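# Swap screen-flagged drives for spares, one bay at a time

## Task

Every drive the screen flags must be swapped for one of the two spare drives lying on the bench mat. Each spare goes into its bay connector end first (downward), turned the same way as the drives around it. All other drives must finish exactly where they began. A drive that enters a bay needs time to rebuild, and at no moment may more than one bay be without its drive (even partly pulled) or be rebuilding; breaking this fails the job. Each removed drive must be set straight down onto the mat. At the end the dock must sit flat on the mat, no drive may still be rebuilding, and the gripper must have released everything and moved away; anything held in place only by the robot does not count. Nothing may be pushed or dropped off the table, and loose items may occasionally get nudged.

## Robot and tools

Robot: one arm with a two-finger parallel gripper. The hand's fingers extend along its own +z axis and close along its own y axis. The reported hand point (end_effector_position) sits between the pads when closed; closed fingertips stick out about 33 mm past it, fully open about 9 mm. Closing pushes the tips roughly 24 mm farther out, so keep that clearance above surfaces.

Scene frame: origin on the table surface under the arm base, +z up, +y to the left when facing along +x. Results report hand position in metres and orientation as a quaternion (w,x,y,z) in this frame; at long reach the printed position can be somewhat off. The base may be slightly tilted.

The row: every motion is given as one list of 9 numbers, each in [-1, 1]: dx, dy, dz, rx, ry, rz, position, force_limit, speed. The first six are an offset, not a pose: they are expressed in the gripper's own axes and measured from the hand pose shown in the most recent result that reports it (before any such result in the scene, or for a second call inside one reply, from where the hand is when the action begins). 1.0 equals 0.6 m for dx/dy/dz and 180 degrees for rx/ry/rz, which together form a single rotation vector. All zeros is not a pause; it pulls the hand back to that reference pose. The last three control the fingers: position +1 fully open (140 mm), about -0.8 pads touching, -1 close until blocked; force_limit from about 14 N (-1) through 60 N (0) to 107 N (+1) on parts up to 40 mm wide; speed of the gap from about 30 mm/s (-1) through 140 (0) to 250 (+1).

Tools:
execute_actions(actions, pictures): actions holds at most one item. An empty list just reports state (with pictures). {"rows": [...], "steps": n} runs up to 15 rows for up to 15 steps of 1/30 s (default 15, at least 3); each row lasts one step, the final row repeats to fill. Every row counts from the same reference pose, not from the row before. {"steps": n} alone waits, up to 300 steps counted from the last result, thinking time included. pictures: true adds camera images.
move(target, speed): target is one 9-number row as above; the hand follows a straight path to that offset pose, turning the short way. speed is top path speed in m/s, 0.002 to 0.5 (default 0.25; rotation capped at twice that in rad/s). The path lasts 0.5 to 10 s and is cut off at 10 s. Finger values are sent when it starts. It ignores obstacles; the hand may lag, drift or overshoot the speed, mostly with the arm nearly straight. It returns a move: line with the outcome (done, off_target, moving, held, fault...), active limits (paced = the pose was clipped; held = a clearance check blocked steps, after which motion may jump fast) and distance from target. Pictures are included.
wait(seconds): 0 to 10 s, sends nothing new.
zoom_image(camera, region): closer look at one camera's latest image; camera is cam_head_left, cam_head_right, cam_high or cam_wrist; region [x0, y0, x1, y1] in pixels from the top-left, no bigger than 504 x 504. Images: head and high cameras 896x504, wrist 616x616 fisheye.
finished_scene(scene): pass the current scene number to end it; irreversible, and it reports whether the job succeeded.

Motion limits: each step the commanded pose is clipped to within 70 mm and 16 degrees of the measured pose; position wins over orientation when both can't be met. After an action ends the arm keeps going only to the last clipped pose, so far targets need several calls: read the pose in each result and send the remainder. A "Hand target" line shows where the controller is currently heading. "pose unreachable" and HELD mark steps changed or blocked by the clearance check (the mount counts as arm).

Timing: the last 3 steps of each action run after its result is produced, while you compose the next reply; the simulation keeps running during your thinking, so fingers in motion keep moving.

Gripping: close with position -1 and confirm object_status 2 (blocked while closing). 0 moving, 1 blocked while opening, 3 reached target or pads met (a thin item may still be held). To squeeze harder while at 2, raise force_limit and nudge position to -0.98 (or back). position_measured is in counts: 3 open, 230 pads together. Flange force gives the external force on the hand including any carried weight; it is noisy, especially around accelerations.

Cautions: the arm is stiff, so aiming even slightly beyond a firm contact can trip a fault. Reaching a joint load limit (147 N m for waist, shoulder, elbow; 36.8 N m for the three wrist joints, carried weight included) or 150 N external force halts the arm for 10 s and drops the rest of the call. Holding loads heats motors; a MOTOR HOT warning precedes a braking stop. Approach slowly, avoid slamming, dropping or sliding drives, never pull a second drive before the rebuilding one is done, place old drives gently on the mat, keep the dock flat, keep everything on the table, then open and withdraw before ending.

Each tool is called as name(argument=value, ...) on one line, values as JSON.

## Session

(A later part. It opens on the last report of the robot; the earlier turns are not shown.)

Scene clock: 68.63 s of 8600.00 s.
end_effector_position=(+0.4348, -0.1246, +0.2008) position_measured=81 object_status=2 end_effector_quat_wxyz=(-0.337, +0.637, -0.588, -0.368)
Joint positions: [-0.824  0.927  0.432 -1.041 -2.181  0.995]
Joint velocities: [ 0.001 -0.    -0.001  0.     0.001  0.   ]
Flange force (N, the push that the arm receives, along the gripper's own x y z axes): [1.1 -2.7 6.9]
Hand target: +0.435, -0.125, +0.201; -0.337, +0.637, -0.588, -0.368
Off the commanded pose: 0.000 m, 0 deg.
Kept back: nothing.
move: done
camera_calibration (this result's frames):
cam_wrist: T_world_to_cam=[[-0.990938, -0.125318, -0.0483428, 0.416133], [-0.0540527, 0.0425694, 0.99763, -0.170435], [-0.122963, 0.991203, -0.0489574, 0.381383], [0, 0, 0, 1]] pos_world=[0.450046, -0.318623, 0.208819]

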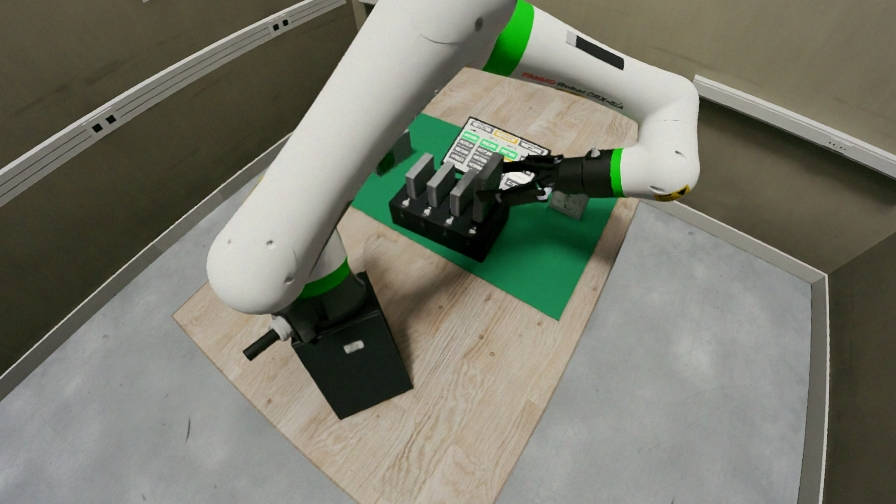

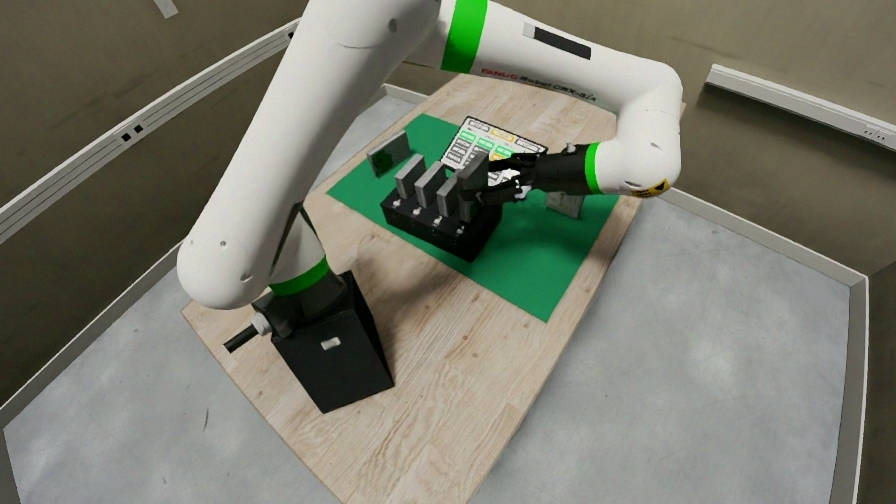

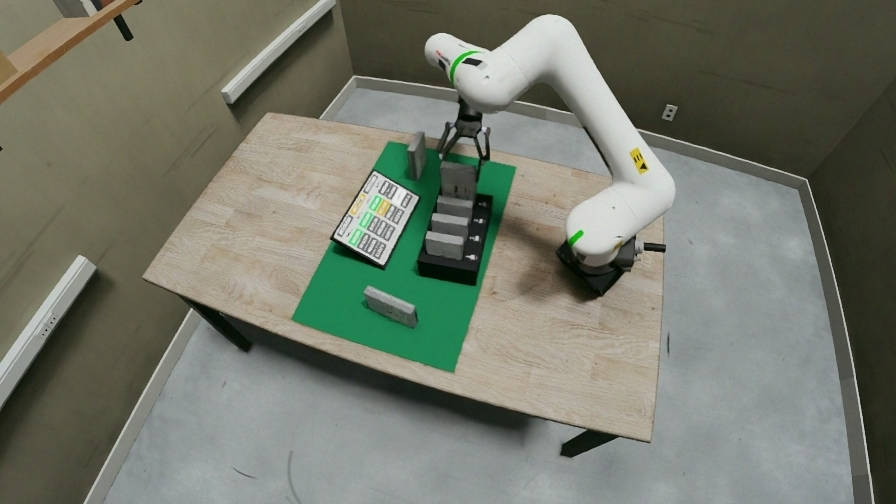

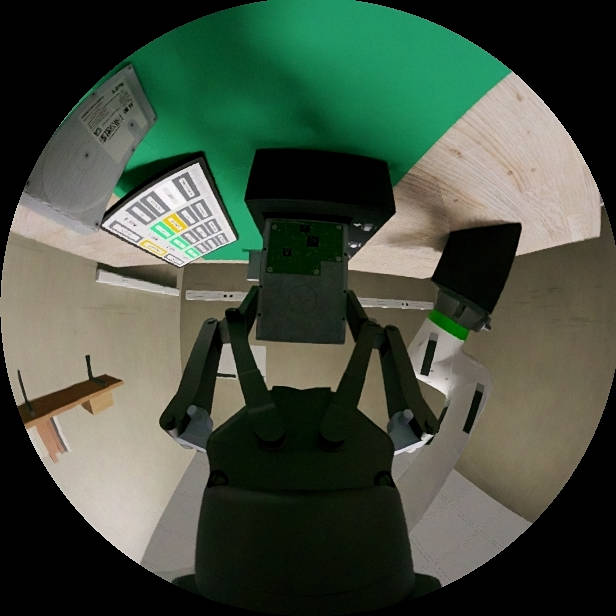

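move(target=[0.0157,0,0.006,0,0,0,-1,0.8,-0.5], speed=0.01)

zoom_image(camera="cam_head_left", region=[440, 170, 530, 250])

Scene clock: 70.10 s of 8600.00 s.
end_effector_position=(+0.4349, -0.1262, +0.1909) position_measured=81 object_status=2 end_effector_quat_wxyz=(-0.337, +0.637, -0.588, -0.368)
Joint positions: [-0.818  0.942  0.434 -1.038 -2.17   1.006]
Joint velocities: [-0.     0.001  0.     0.     0.     0.002]
Flange force (N, the push that the arm receives, along the gripper's own x y z axes): [-1.4 2.9 5.9]
Hand target: +0.435, -0.126, +0.191; -0.337, +0.637, -0.588, -0.368
Off the commanded pose: 0.000 m, 0 deg.
Kept back: nothing.
move: done
camera_calibration (this result's frames):
cam_wrist: T_world_to_cam=[[-0.990937, -0.125328, -0.0483408, 0.415536], [-0.0540543, 0.0425931, 0.997629, -0.160424], [-0.122972, 0.991201, -0.0489816, 0.382494], [0, 0, 0, 1]] pos_world=[0.450134, -0.320217, 0.198866]

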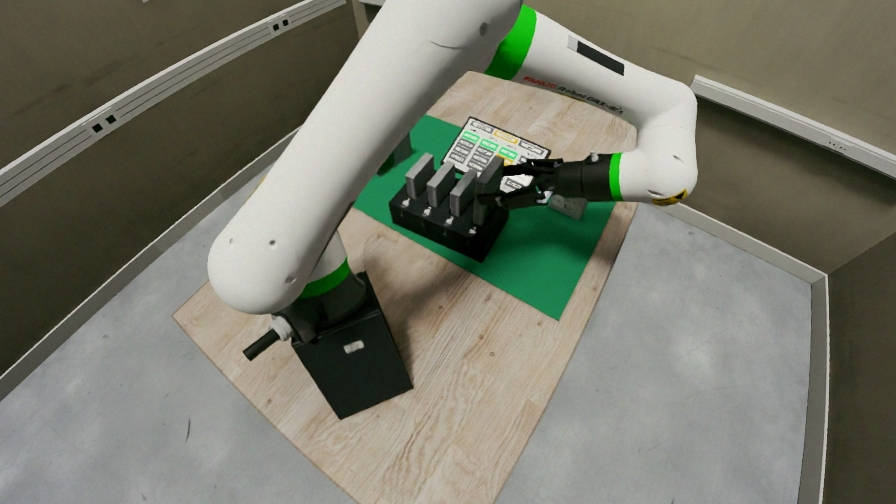

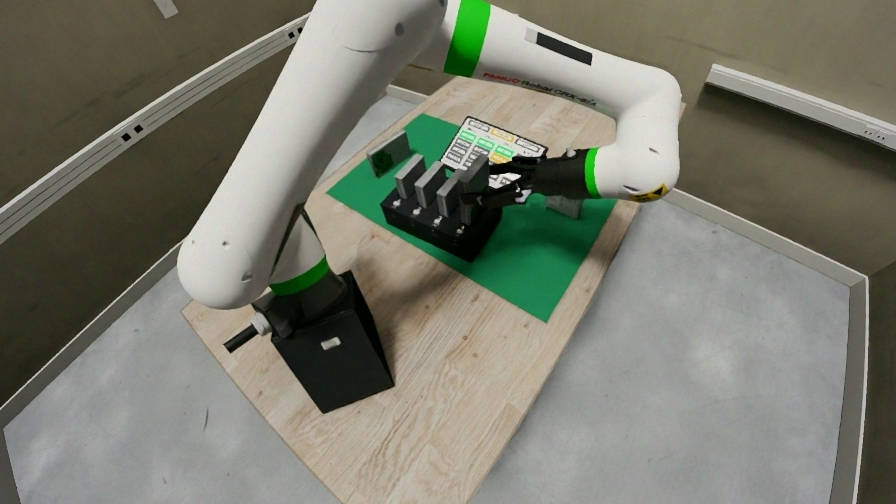

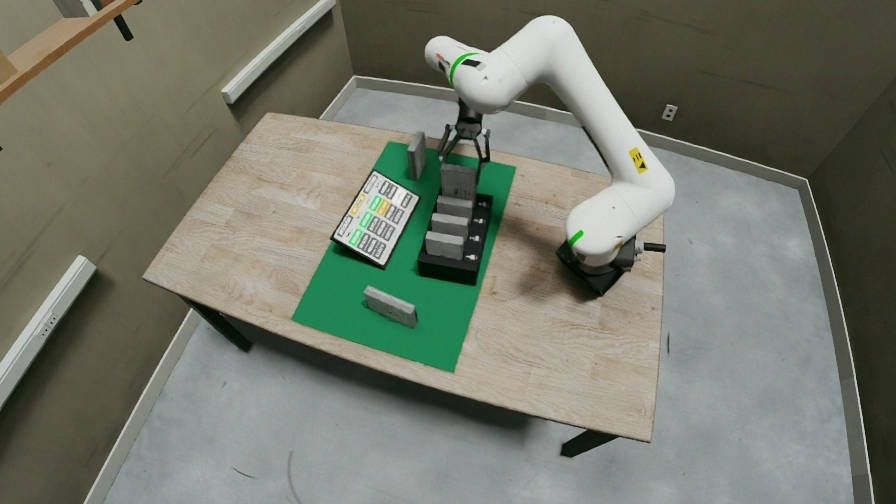

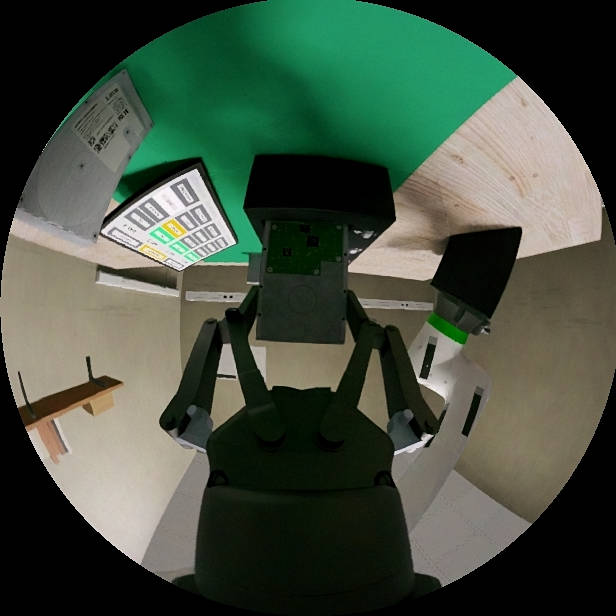

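Region (440, 170, 530, 250) of cam_head_left's 896x504 image, scaled by 5.600, with more detail than that image has.

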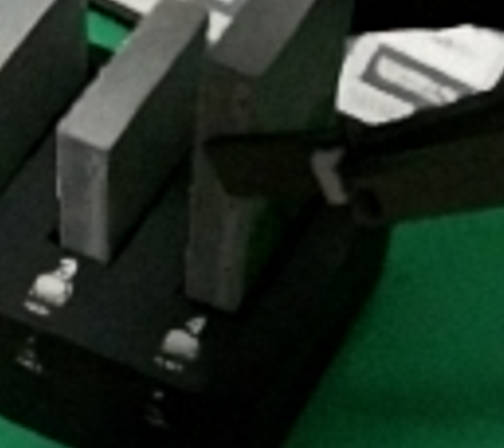

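move(target=[0.029,0,0.0167,0,0,0,-1,0.8,-0.5], speed=0.015)

Scene clock: 73.33 s of 8600.00 s.
end_effector_position=(+0.4348, -0.1262, +0.1708) position_measured=81 object_status=2 end_effector_quat_wxyz=(-0.337, +0.637, -0.588, -0.368)
Joint positions: [-0.802  0.967  0.428 -1.033 -2.143  1.029]
Joint velocities: [-0.     0.001  0.     0.    -0.001 -0.001]
Flange force (N, the push that the arm receives, along the gripper's own x y z axes): [-2.6 2.0 5.7]
Hand target: +0.435, -0.126, +0.171; -0.337, +0.637, -0.588, -0.368
Off the commanded pose: 0.000 m, 0 deg.
Kept back: nothing.
move: done
camera_calibration (this result's frames):
cam_wrist: T_world_to_cam=[[-0.990936, -0.125341, -0.0483305, 0.414462], [-0.0540489, 0.0426283, 0.997628, -0.140391], [-0.122984, 0.991197, -0.0490165, 0.381544], [0, 0, 0, 1]] pos_world=[0.450042, -0.320252, 0.178791]

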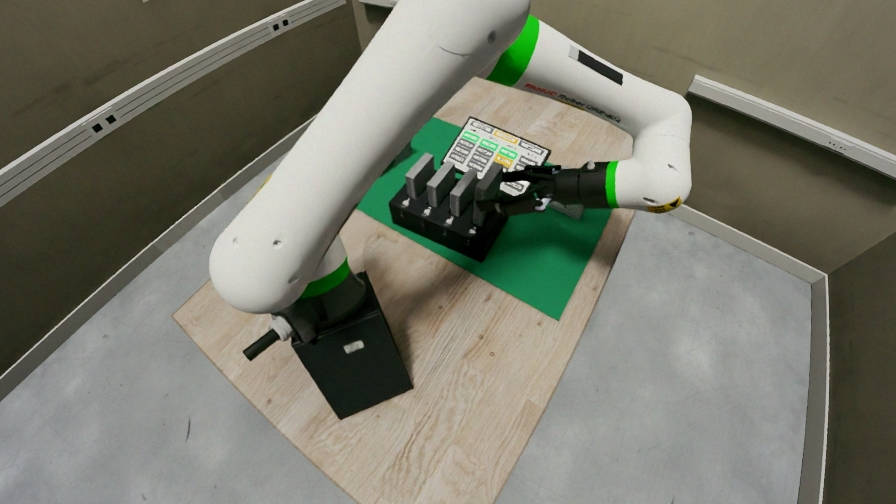

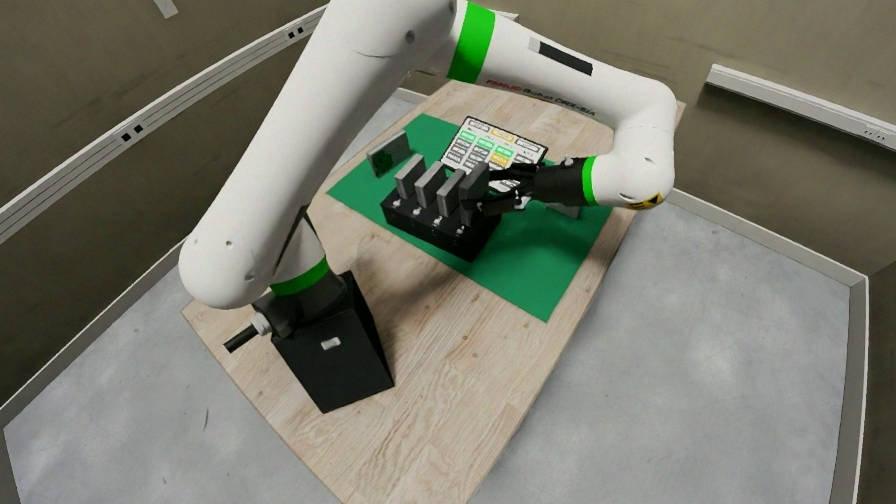

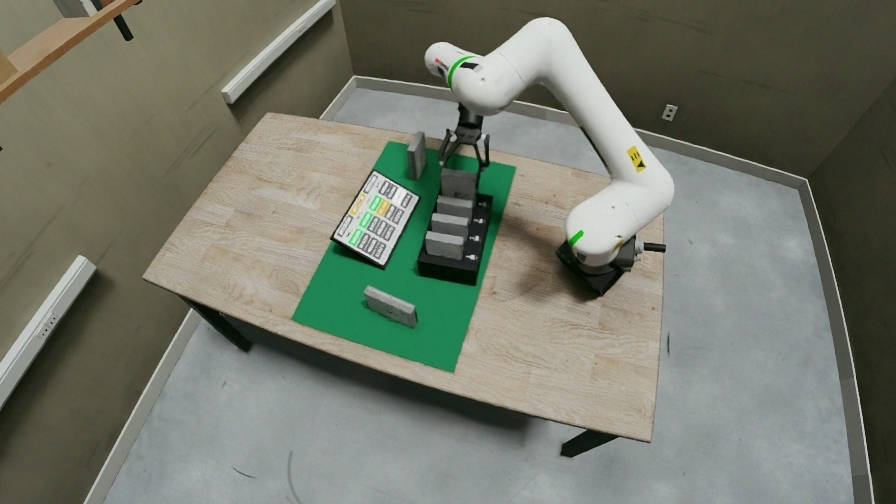

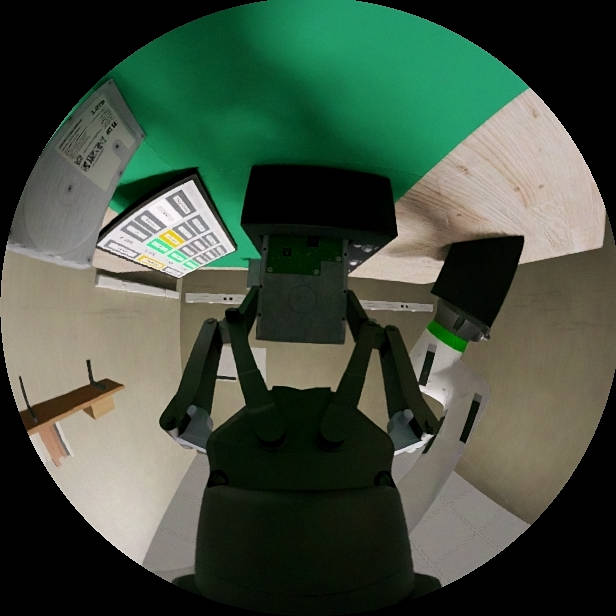

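Seat expected near z≈0.122. Go to 0.132.

move(target=[0.056,0,0.0323,0,0,0,-1,0.8,-0.5], speed=0.02)

Scene clock: 75.73 s of 8600.00 s.
end_effector_position=(+0.4346, -0.1262, +0.1320) position_measured=81 object_status=2 end_effector_quat_wxyz=(-0.337, +0.637, -0.588, -0.368)
Joint positions: [-0.772  1.018  0.425 -1.028 -2.093  1.069]
Joint velocities: [-0.     0.001  0.    -0.     0.    -0.001]
Flange force (N, the push that the arm receives, along the gripper's own x y z axes): [-15.1 4.0 1.8]
Hand target: +0.435, -0.126, +0.132; -0.337, +0.637, -0.588, -0.368
Off the commanded pose: 0.000 m, 0 deg.
Kept back: nothing.
move: done
camera_calibration (this result's frames):
cam_wrist: T_world_to_cam=[[-0.990943, -0.125307, -0.0482663, 0.412376], [-0.0539824, 0.0426275, 0.997632, -0.101728], [-0.122952, 0.991202, -0.0490058, 0.379618], [0, 0, 0, 1]] pos_world=[0.449825, -0.320268, 0.139994]

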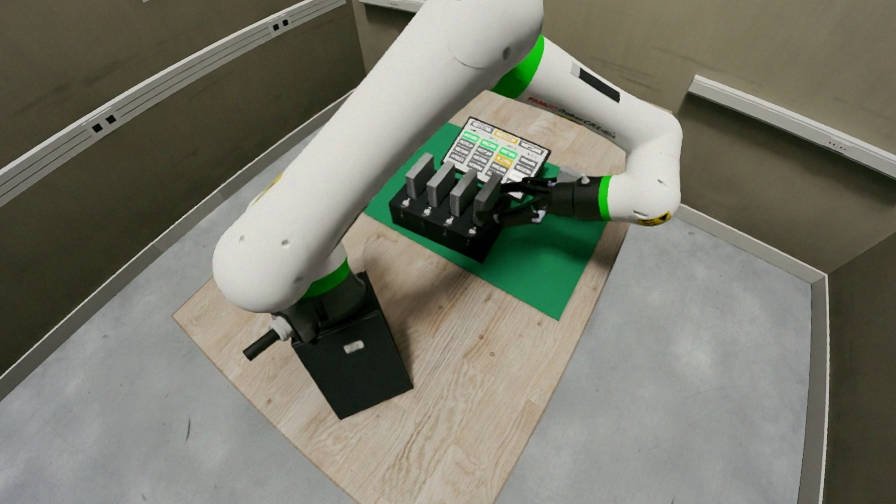

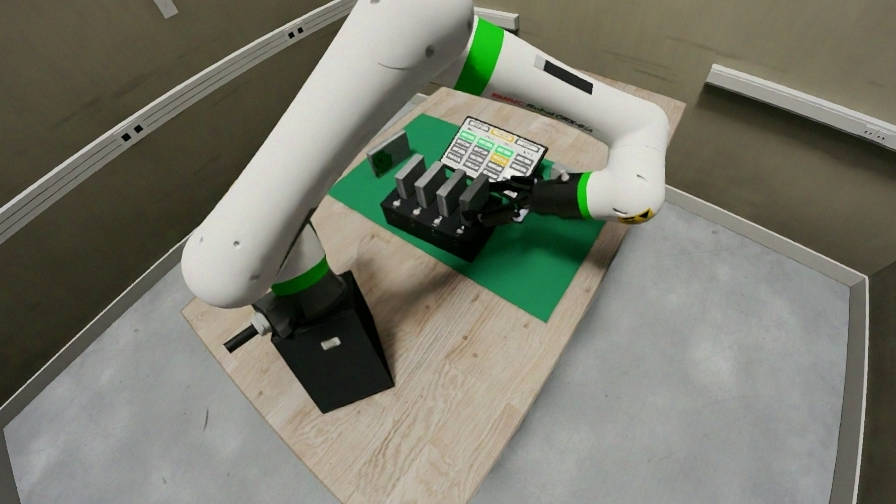

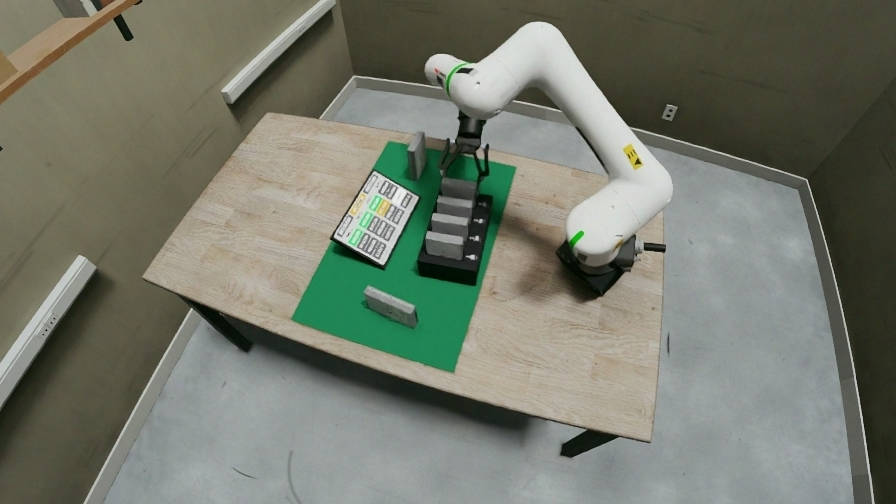

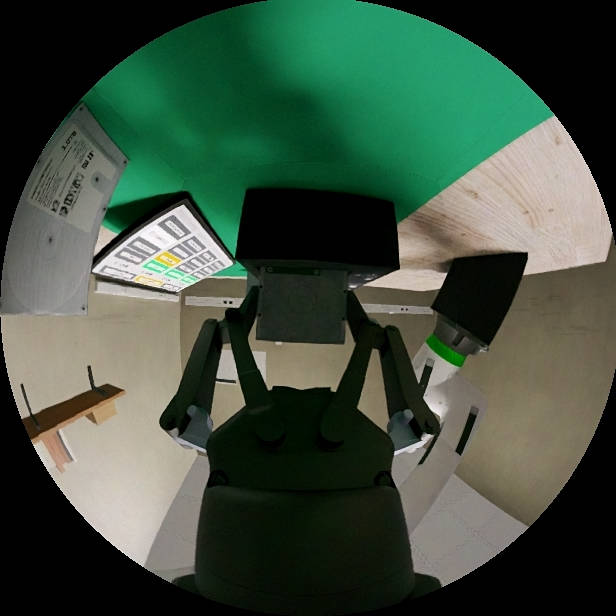

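execute_actions(actions=[{"rows":[[0.0022,0,0.0012,0,0,0,-1,0.8,0],[0.0043,0,0.0025,0,0,0,-1,0.8,0],[0.0065,0,0.0037,0,0,0,-1,0.8,0]],"steps":12}])

execute_actions(actions=[{"rows":[[0.003,0,0.0017,0,0,0,-1,0.8,0]],"steps":10}])

Scene clock: 76.10 s of 8600.00 s.
end_effector_position=(+0.4346, -0.1263, +0.1275) position_measured=81 object_status=2 end_effector_quat_wxyz=(-0.337, +0.637, -0.588, -0.368)
Joint positions: [-0.769  1.024  0.425 -1.028 -2.088  1.073]
Joint velocities: [-0.     0.     0.001 -0.     0.     0.   ]
Flange force (N, the push that the arm receives, along the gripper's own x y z axes): [-15.6 1.0 -1.7]
Steps of this call (steps 1 to 2: nothing new was sent; steps 3 to 11: the first 9 steps of this action). Readings (end_effector_position | what the end effector reports):
3: (+0.4346, -0.1262, +0.1319) | position_measured=81 object_status=2
4: (+0.4346, -0.1263, +0.1313) | position_measured=81 object_status=2
6: (+0.4346, -0.1262, +0.1287) | position_measured=81 object_status=2
10: (+0.4346, -0.1263, +0.1275) | position_measured=81 object_status=2
11: the state above

Scene clock: 76.43 s of 8600.00 s.
end_effector_position=(+0.4346, -0.1263, +0.1255) position_measured=81 object_status=2 end_effector_quat_wxyz=(-0.337, +0.637, -0.588, -0.368)
Joint positions: [-0.768  1.027  0.426 -1.028 -2.085  1.075]
Joint velocities: [ 0.     0.    -0.     0.     0.001 -0.001]
Flange force (N, the push that the arm receives, along the gripper's own x y z axes): [-14.8 0.4 -8.1]
Off your previous action's commanded pose: 0.000 m, 0 deg at its last step (step 3 of this call).
Steps of this call (steps 1 to 3: the last 3 steps of your previous action; steps 4 to 10: the first 7 steps of this action, its rows measured from where the robot was after step 3). Readings (end_effector_position | what the end effector reports):
3: (+0.4346, -0.1263, +0.1275) | position_measured=81 object_status=2
4: (+0.4346, -0.1263, +0.1275) | position_measured=81 object_status=2
5: (+0.4346, -0.1263, +0.1266) | position_measured=81 object_status=2
7: (+0.4346, -0.1263, +0.1255) | position_measured=81 object_status=2
10: the state above

execute_actions(actions=[{"rows":[[0.003,0,0.0017,0,0,0,-1,0.8,0]],"steps":10}])

Scene clock: 76.77 s of 8600.00 s.
end_effector_position=(+0.4346, -0.1263, +0.1234) position_measured=81 object_status=2 end_effector_quat_wxyz=(-0.337, +0.637, -0.588, -0.368)
Joint positions: [-0.766  1.03   0.426 -1.028 -2.083  1.077]
Joint velocities: [-0.    -0.     0.001  0.     0.001  0.   ]
Flange force (N, the push that the arm receives, along the gripper's own x y z axes): [-16.3 -2.2 -8.3]
Off your previous action's commanded pose: 0.000 m, 0 deg at its last step (step 3 of this call).
Steps of this call (steps 1 to 3: the last 3 steps of your previous action; steps 4 to 10: the first 7 steps of this action). Readings (end_effector_position | what the end effector reports):
4: (+0.4346, -0.1263, +0.1254) | position_measured=81 object_status=2
5: (+0.4346, -0.1263, +0.1246) | position_measured=81 object_status=2
7: (+0.4345, -0.1263, +0.1235) | position_measured=81 object_status=2
10: the state above

execute_actions(actions=[{"rows":[[0.0025,0,0.0014,0,0,0,-1,0.8,0]],"steps":10}], pictures=true)

Scene clock: 77.10 s of 8600.00 s.
end_effector_position=(+0.4345, -0.1264, +0.1216) position_measured=81 object_status=2 end_effector_quat_wxyz=(-0.337, +0.637, -0.588, -0.368)
Joint positions: [-0.765  1.033  0.426 -1.028 -2.081  1.078]
Joint velocities: [-0.     0.    -0.    -0.    -0.    -0.001]
Flange force (N, the push that the arm receives, along the gripper's own x y z axes): [7.5 -0.2 0.2]
Off your previous action's commanded pose: 0.000 m, 0 deg at its last step (step 3 of this call).
Steps of this call (steps 1 to 3: the last 3 steps of your previous action; steps 4 to 10: the first 7 steps of this action). Readings (end_effector_position | what the end effector reports):
4: (+0.4346, -0.1263, +0.1233) | position_measured=81 object_status=2
5: (+0.4346, -0.1263, +0.1226) | position_measured=81 object_status=2
7: (+0.4345, -0.1264, +0.1214) | position_measured=81 object_status=2
10: the state above
camera_calibration (this result's frames):
cam_wrist: T_world_to_cam=[[-0.990938, -0.12541, -0.0481146, 0.411736], [-0.0538474, 0.0427291, 0.997635, -0.0913727], [-0.123057, 0.991184, -0.0490949, 0.379259], [0, 0, 0, 1]] pos_world=[0.449755, -0.320376, 0.129587]

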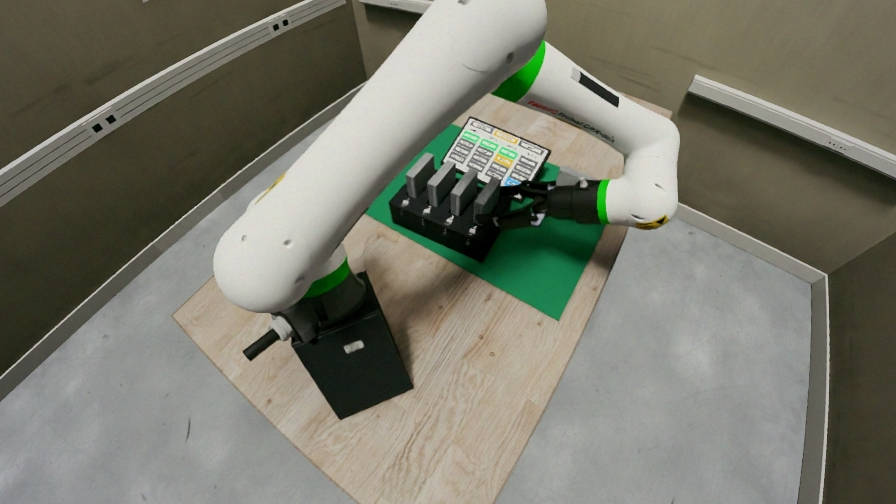

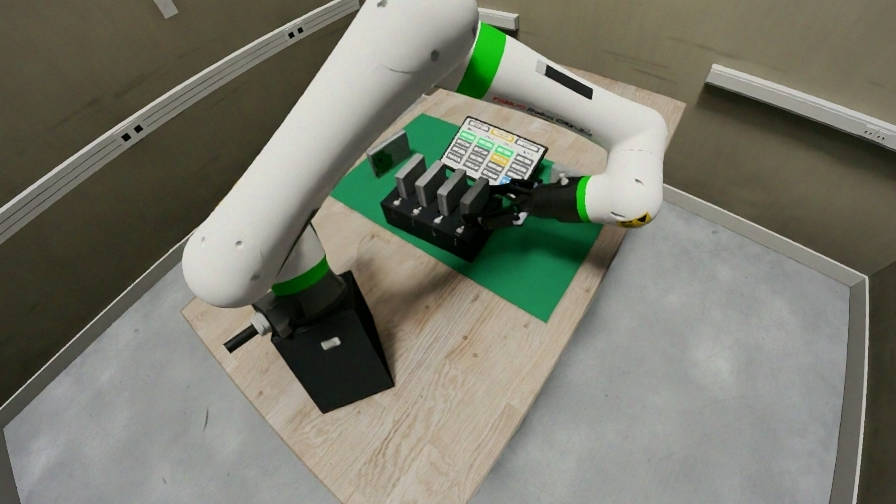

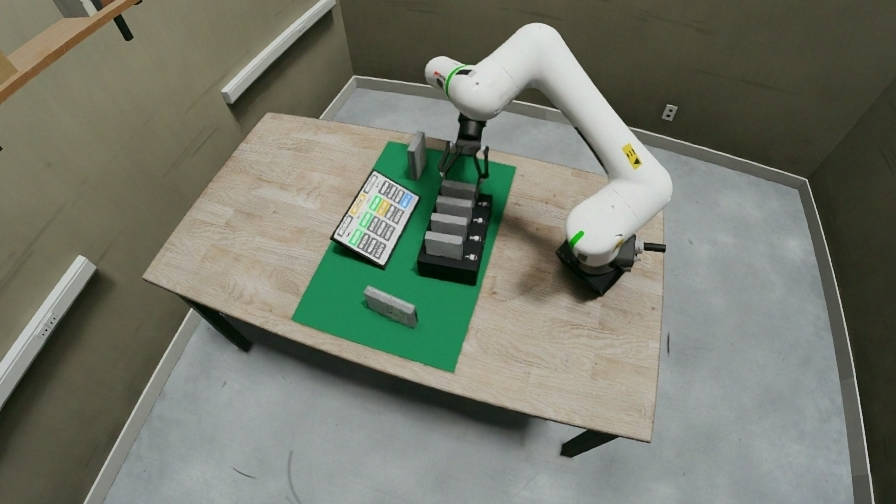

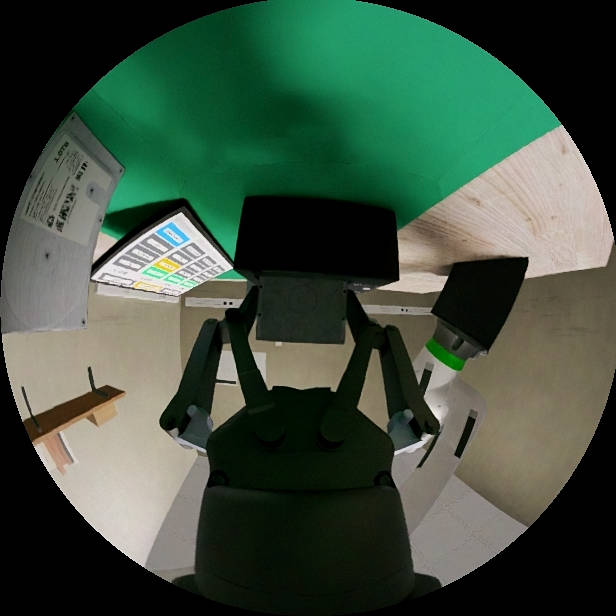

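move(target=[0,0,0,0,0,0,0.8,0,-0.5])

move(target=[-0.159,0,-0.092,0,0.3333,0,0.8,0,0])

move(target=[-0.145,0.133,0,0,0,-0.5,-1,0,0], speed=0.35)

Scene clock: 78.03 s of 8600.00 s.
end_effector_position=(+0.4345, -0.1264, +0.1216) position_measured=28 object_status=3 end_effector_quat_wxyz=(-0.337, +0.637, -0.588, -0.368)
Joint positions: [-0.765  1.033  0.426 -1.028 -2.081  1.078]
Joint velocities: [ 0.     0.     0.002  0.    -0.001  0.001]
Flange force (N, the push that the arm receives, along the gripper's own x y z axes): [-4.5 -1.9 5.2]
Hand target: +0.435, -0.126, +0.122; -0.337, +0.637, -0.588, -0.368
Off your previous action's commanded pose: 0.000 m, 0 deg at its last step (step 3 of this call).
Off the commanded pose: 0.000 m, 0 deg.
Kept back: nothing.
move: done
camera_calibration (this result's frames):
cam_wrist: T_world_to_cam=[[-0.990938, -0.125395, -0.0481449, 0.411753], [-0.0538753, 0.0427137, 0.997634, -0.0913633], [-0.123042, 0.991187, -0.0490824, 0.379246], [0, 0, 0, 1]] pos_world=[0.449763, -0.32037, 0.129585]

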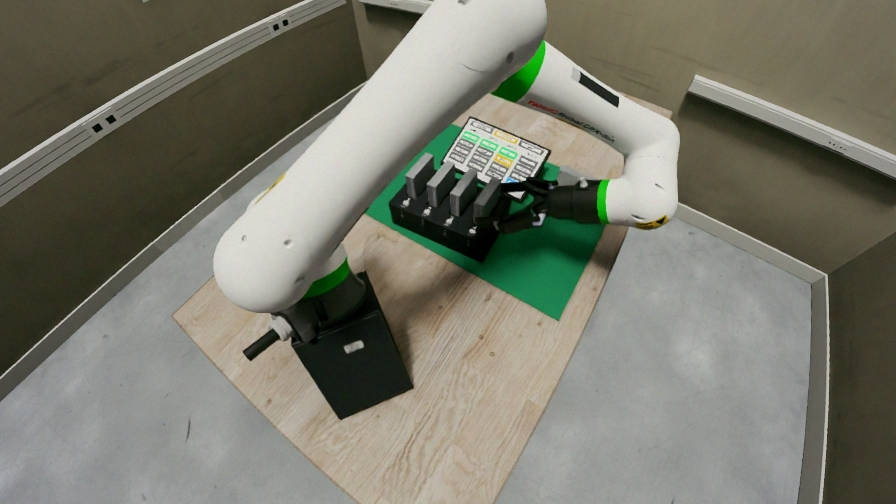

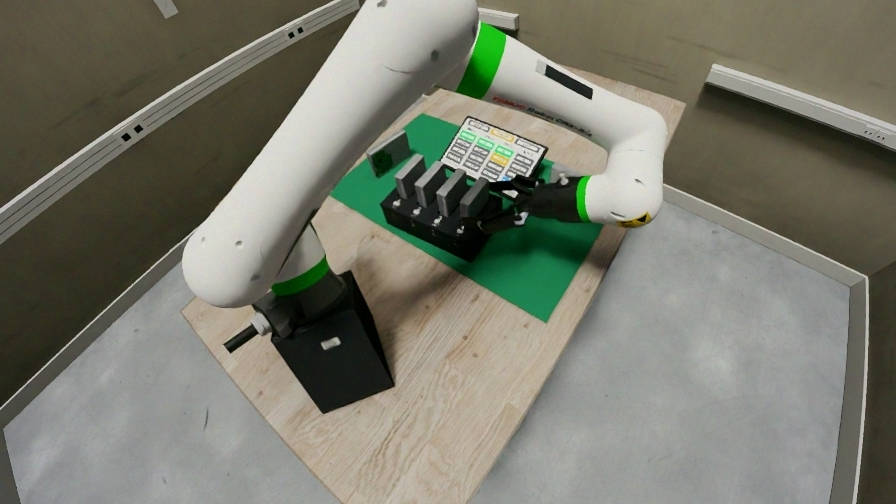

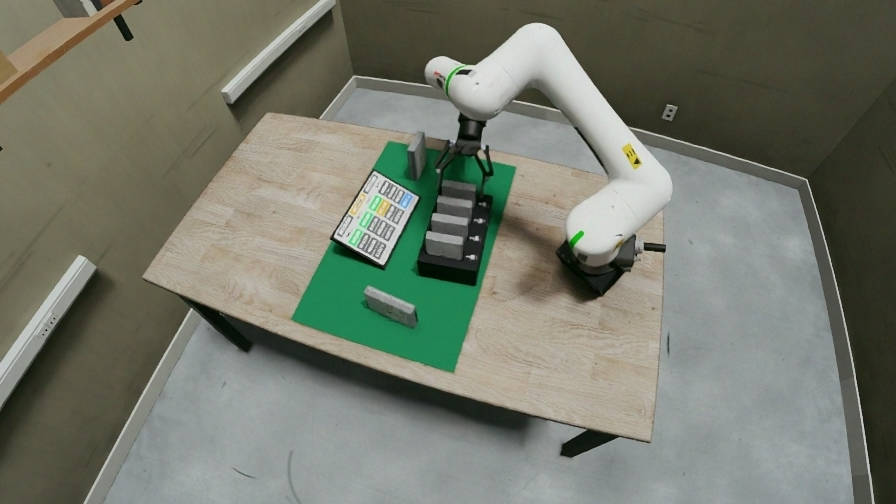

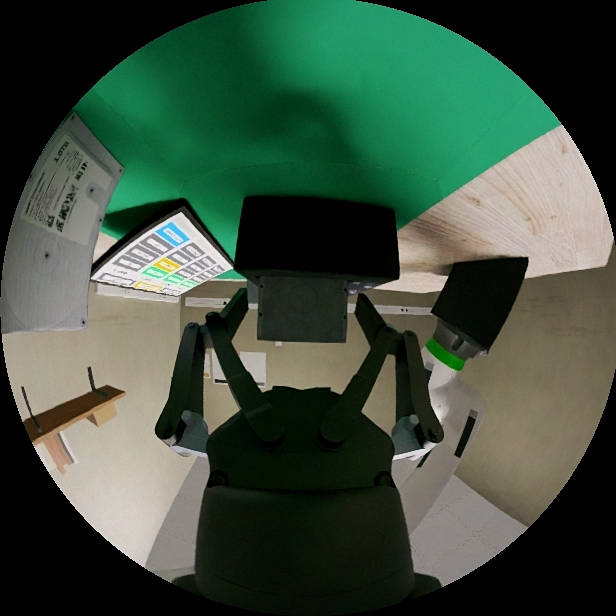

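Scene clock: 80.50 s of 8600.00 s.
end_effector_position=(+0.4352, -0.1264, +0.2325) position_measured=28 object_status=3 end_effector_quat_wxyz=(+0.000, +0.736, -0.677, -0.000)
Joint positions: [-0.572  0.08  -0.149 -0.526 -1.368  0.736]
Joint velocities: [ 0.001 -0.001 -0.002  0.     0.    -0.001]
Flange force (N, the push that the arm receives, along the gripper's own x y z axes): [-4.3 -0.2 -0.6]
Hand target: +0.435, -0.126, +0.232; +0.000, +0.736, -0.677, +0.000
Off the commanded pose: 0.001 m, 0 deg.
Kept back: nothing.
move: done
camera_calibration (this result's frames):
cam_wrist: T_world_to_cam=[[-0.988742, -0.149072, 0.0129432, 0.399636], [-0.12652, 0.879064, 0.459608, 0.0604754], [-0.0798927, 0.452796, -0.888028, 0.493023], [0, 0, 0, 1]] pos_world=[0.442177, -0.216826, 0.40485]

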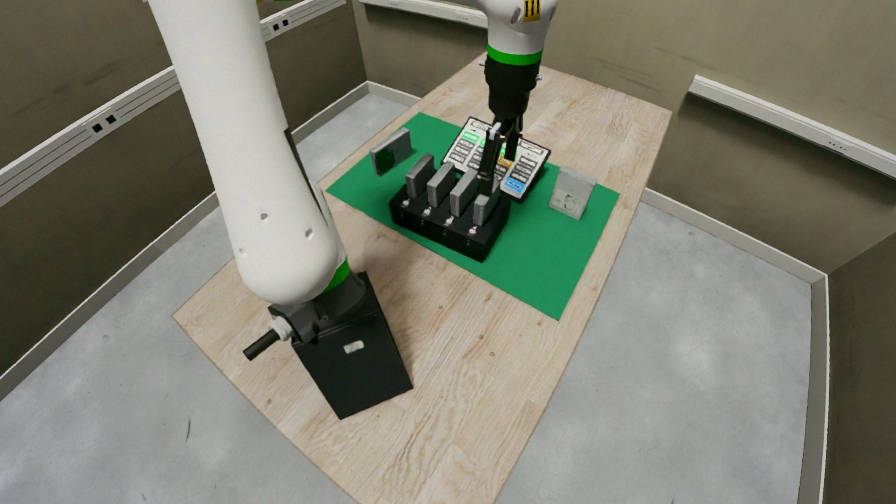

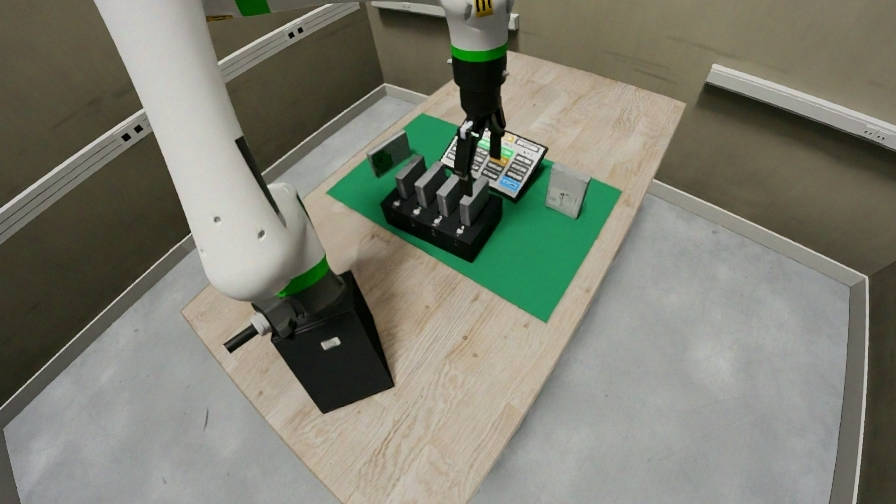

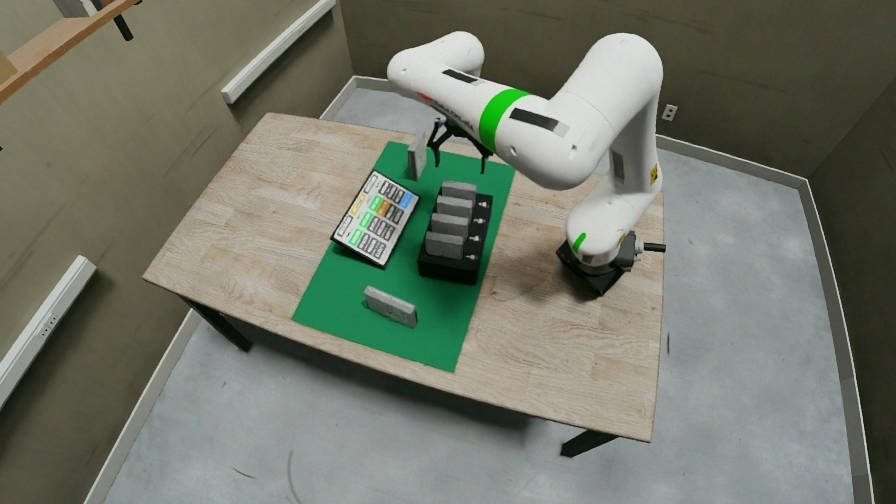

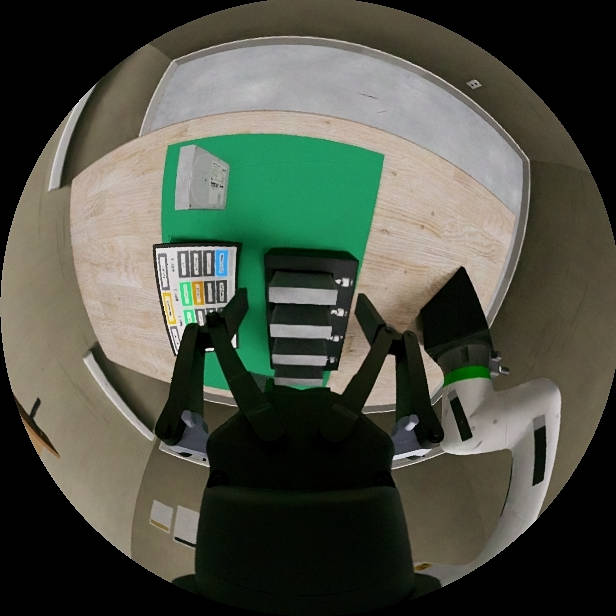

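Scene clock: 83.17 s of 8600.00 s.
end_effector_position=(+0.3484, -0.0463, +0.2328) position_measured=233 object_status=3 end_effector_quat_wxyz=(+0.000, +0.999, +0.041, -0.000)
Joint positions: [-0.505 -0.241 -0.416 -0.524 -1.382  2.222]
Joint velocities: [-0.001  0.    -0.001 -0.    -0.    -0.   ]
Flange force (N, the push that the arm receives, along the gripper's own x y z axes): [-5.6 -3.0 -0.6]
Hand target: +0.348, -0.046, +0.233; +0.000, +0.999, +0.041, -0.000
Off the commanded pose: 0.000 m, 0 deg.
Kept back: nothing.
move: done
camera_calibration (this result's frames):
cam_wrist: T_world_to_cam=[[0.14919, -0.988732, 0.0122907, -0.109465], [-0.878456, -0.126824, 0.460686, 0.194056], [-0.453936, -0.0795266, -0.887478, 0.555688], [0, 0, 0, 1]] pos_world=[0.439047, -0.0394283, 0.405108]

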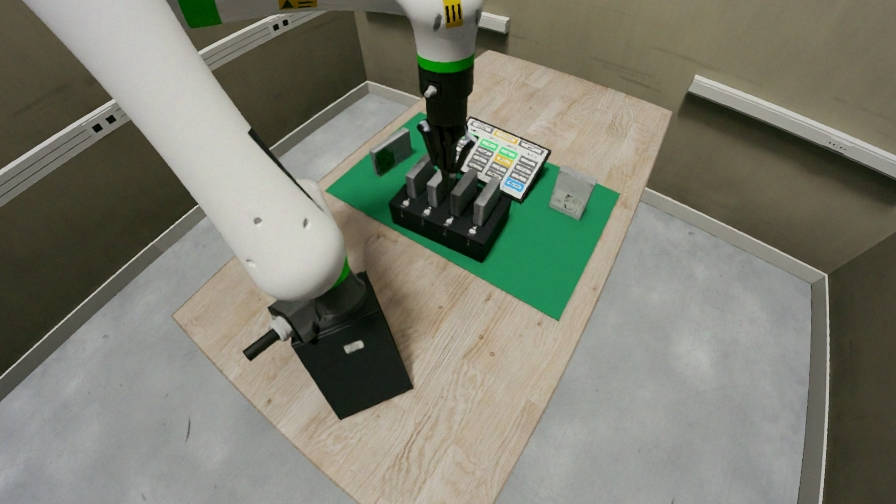

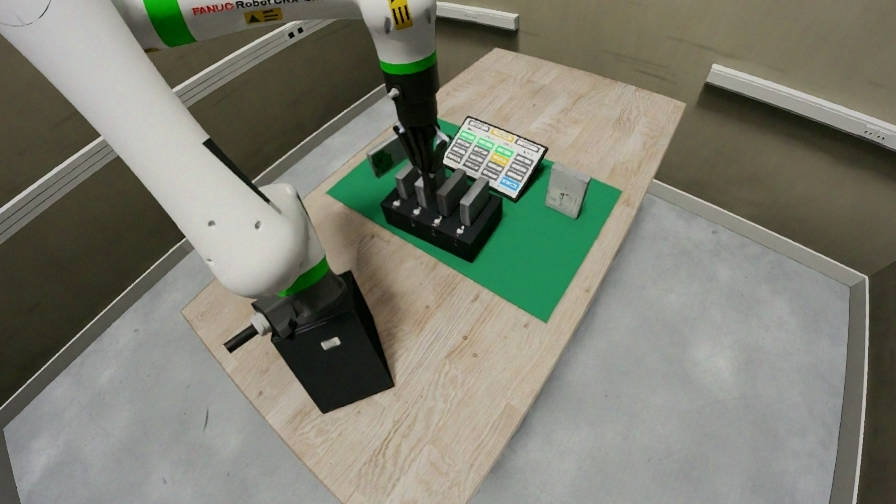

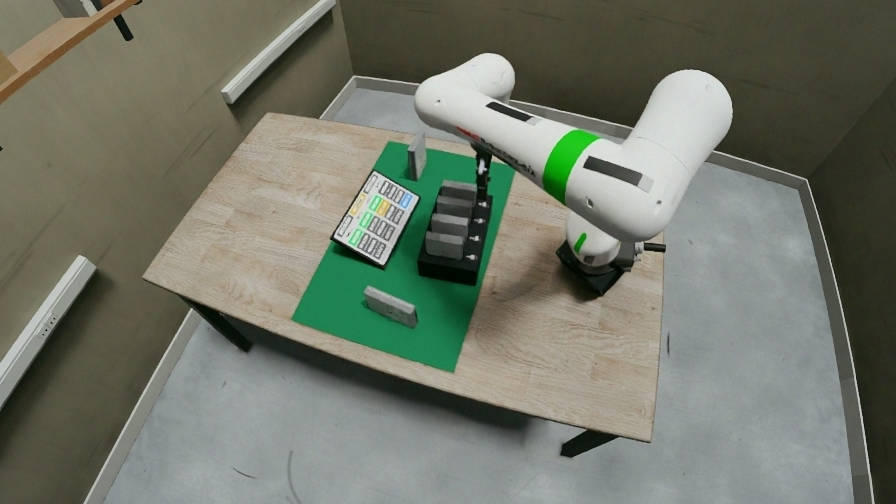

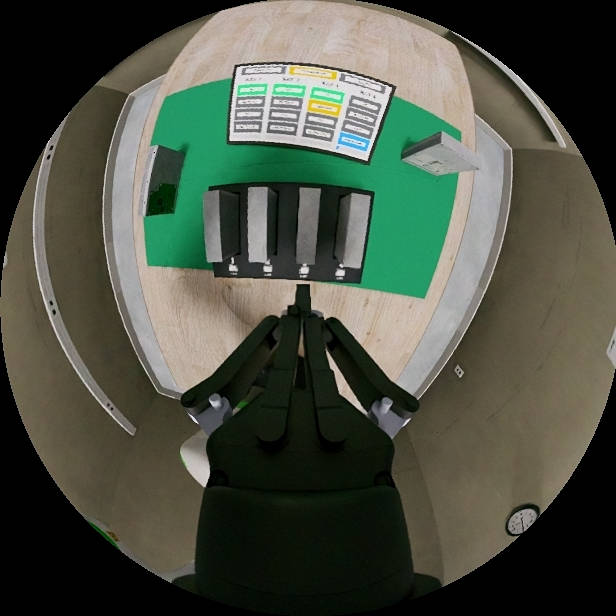

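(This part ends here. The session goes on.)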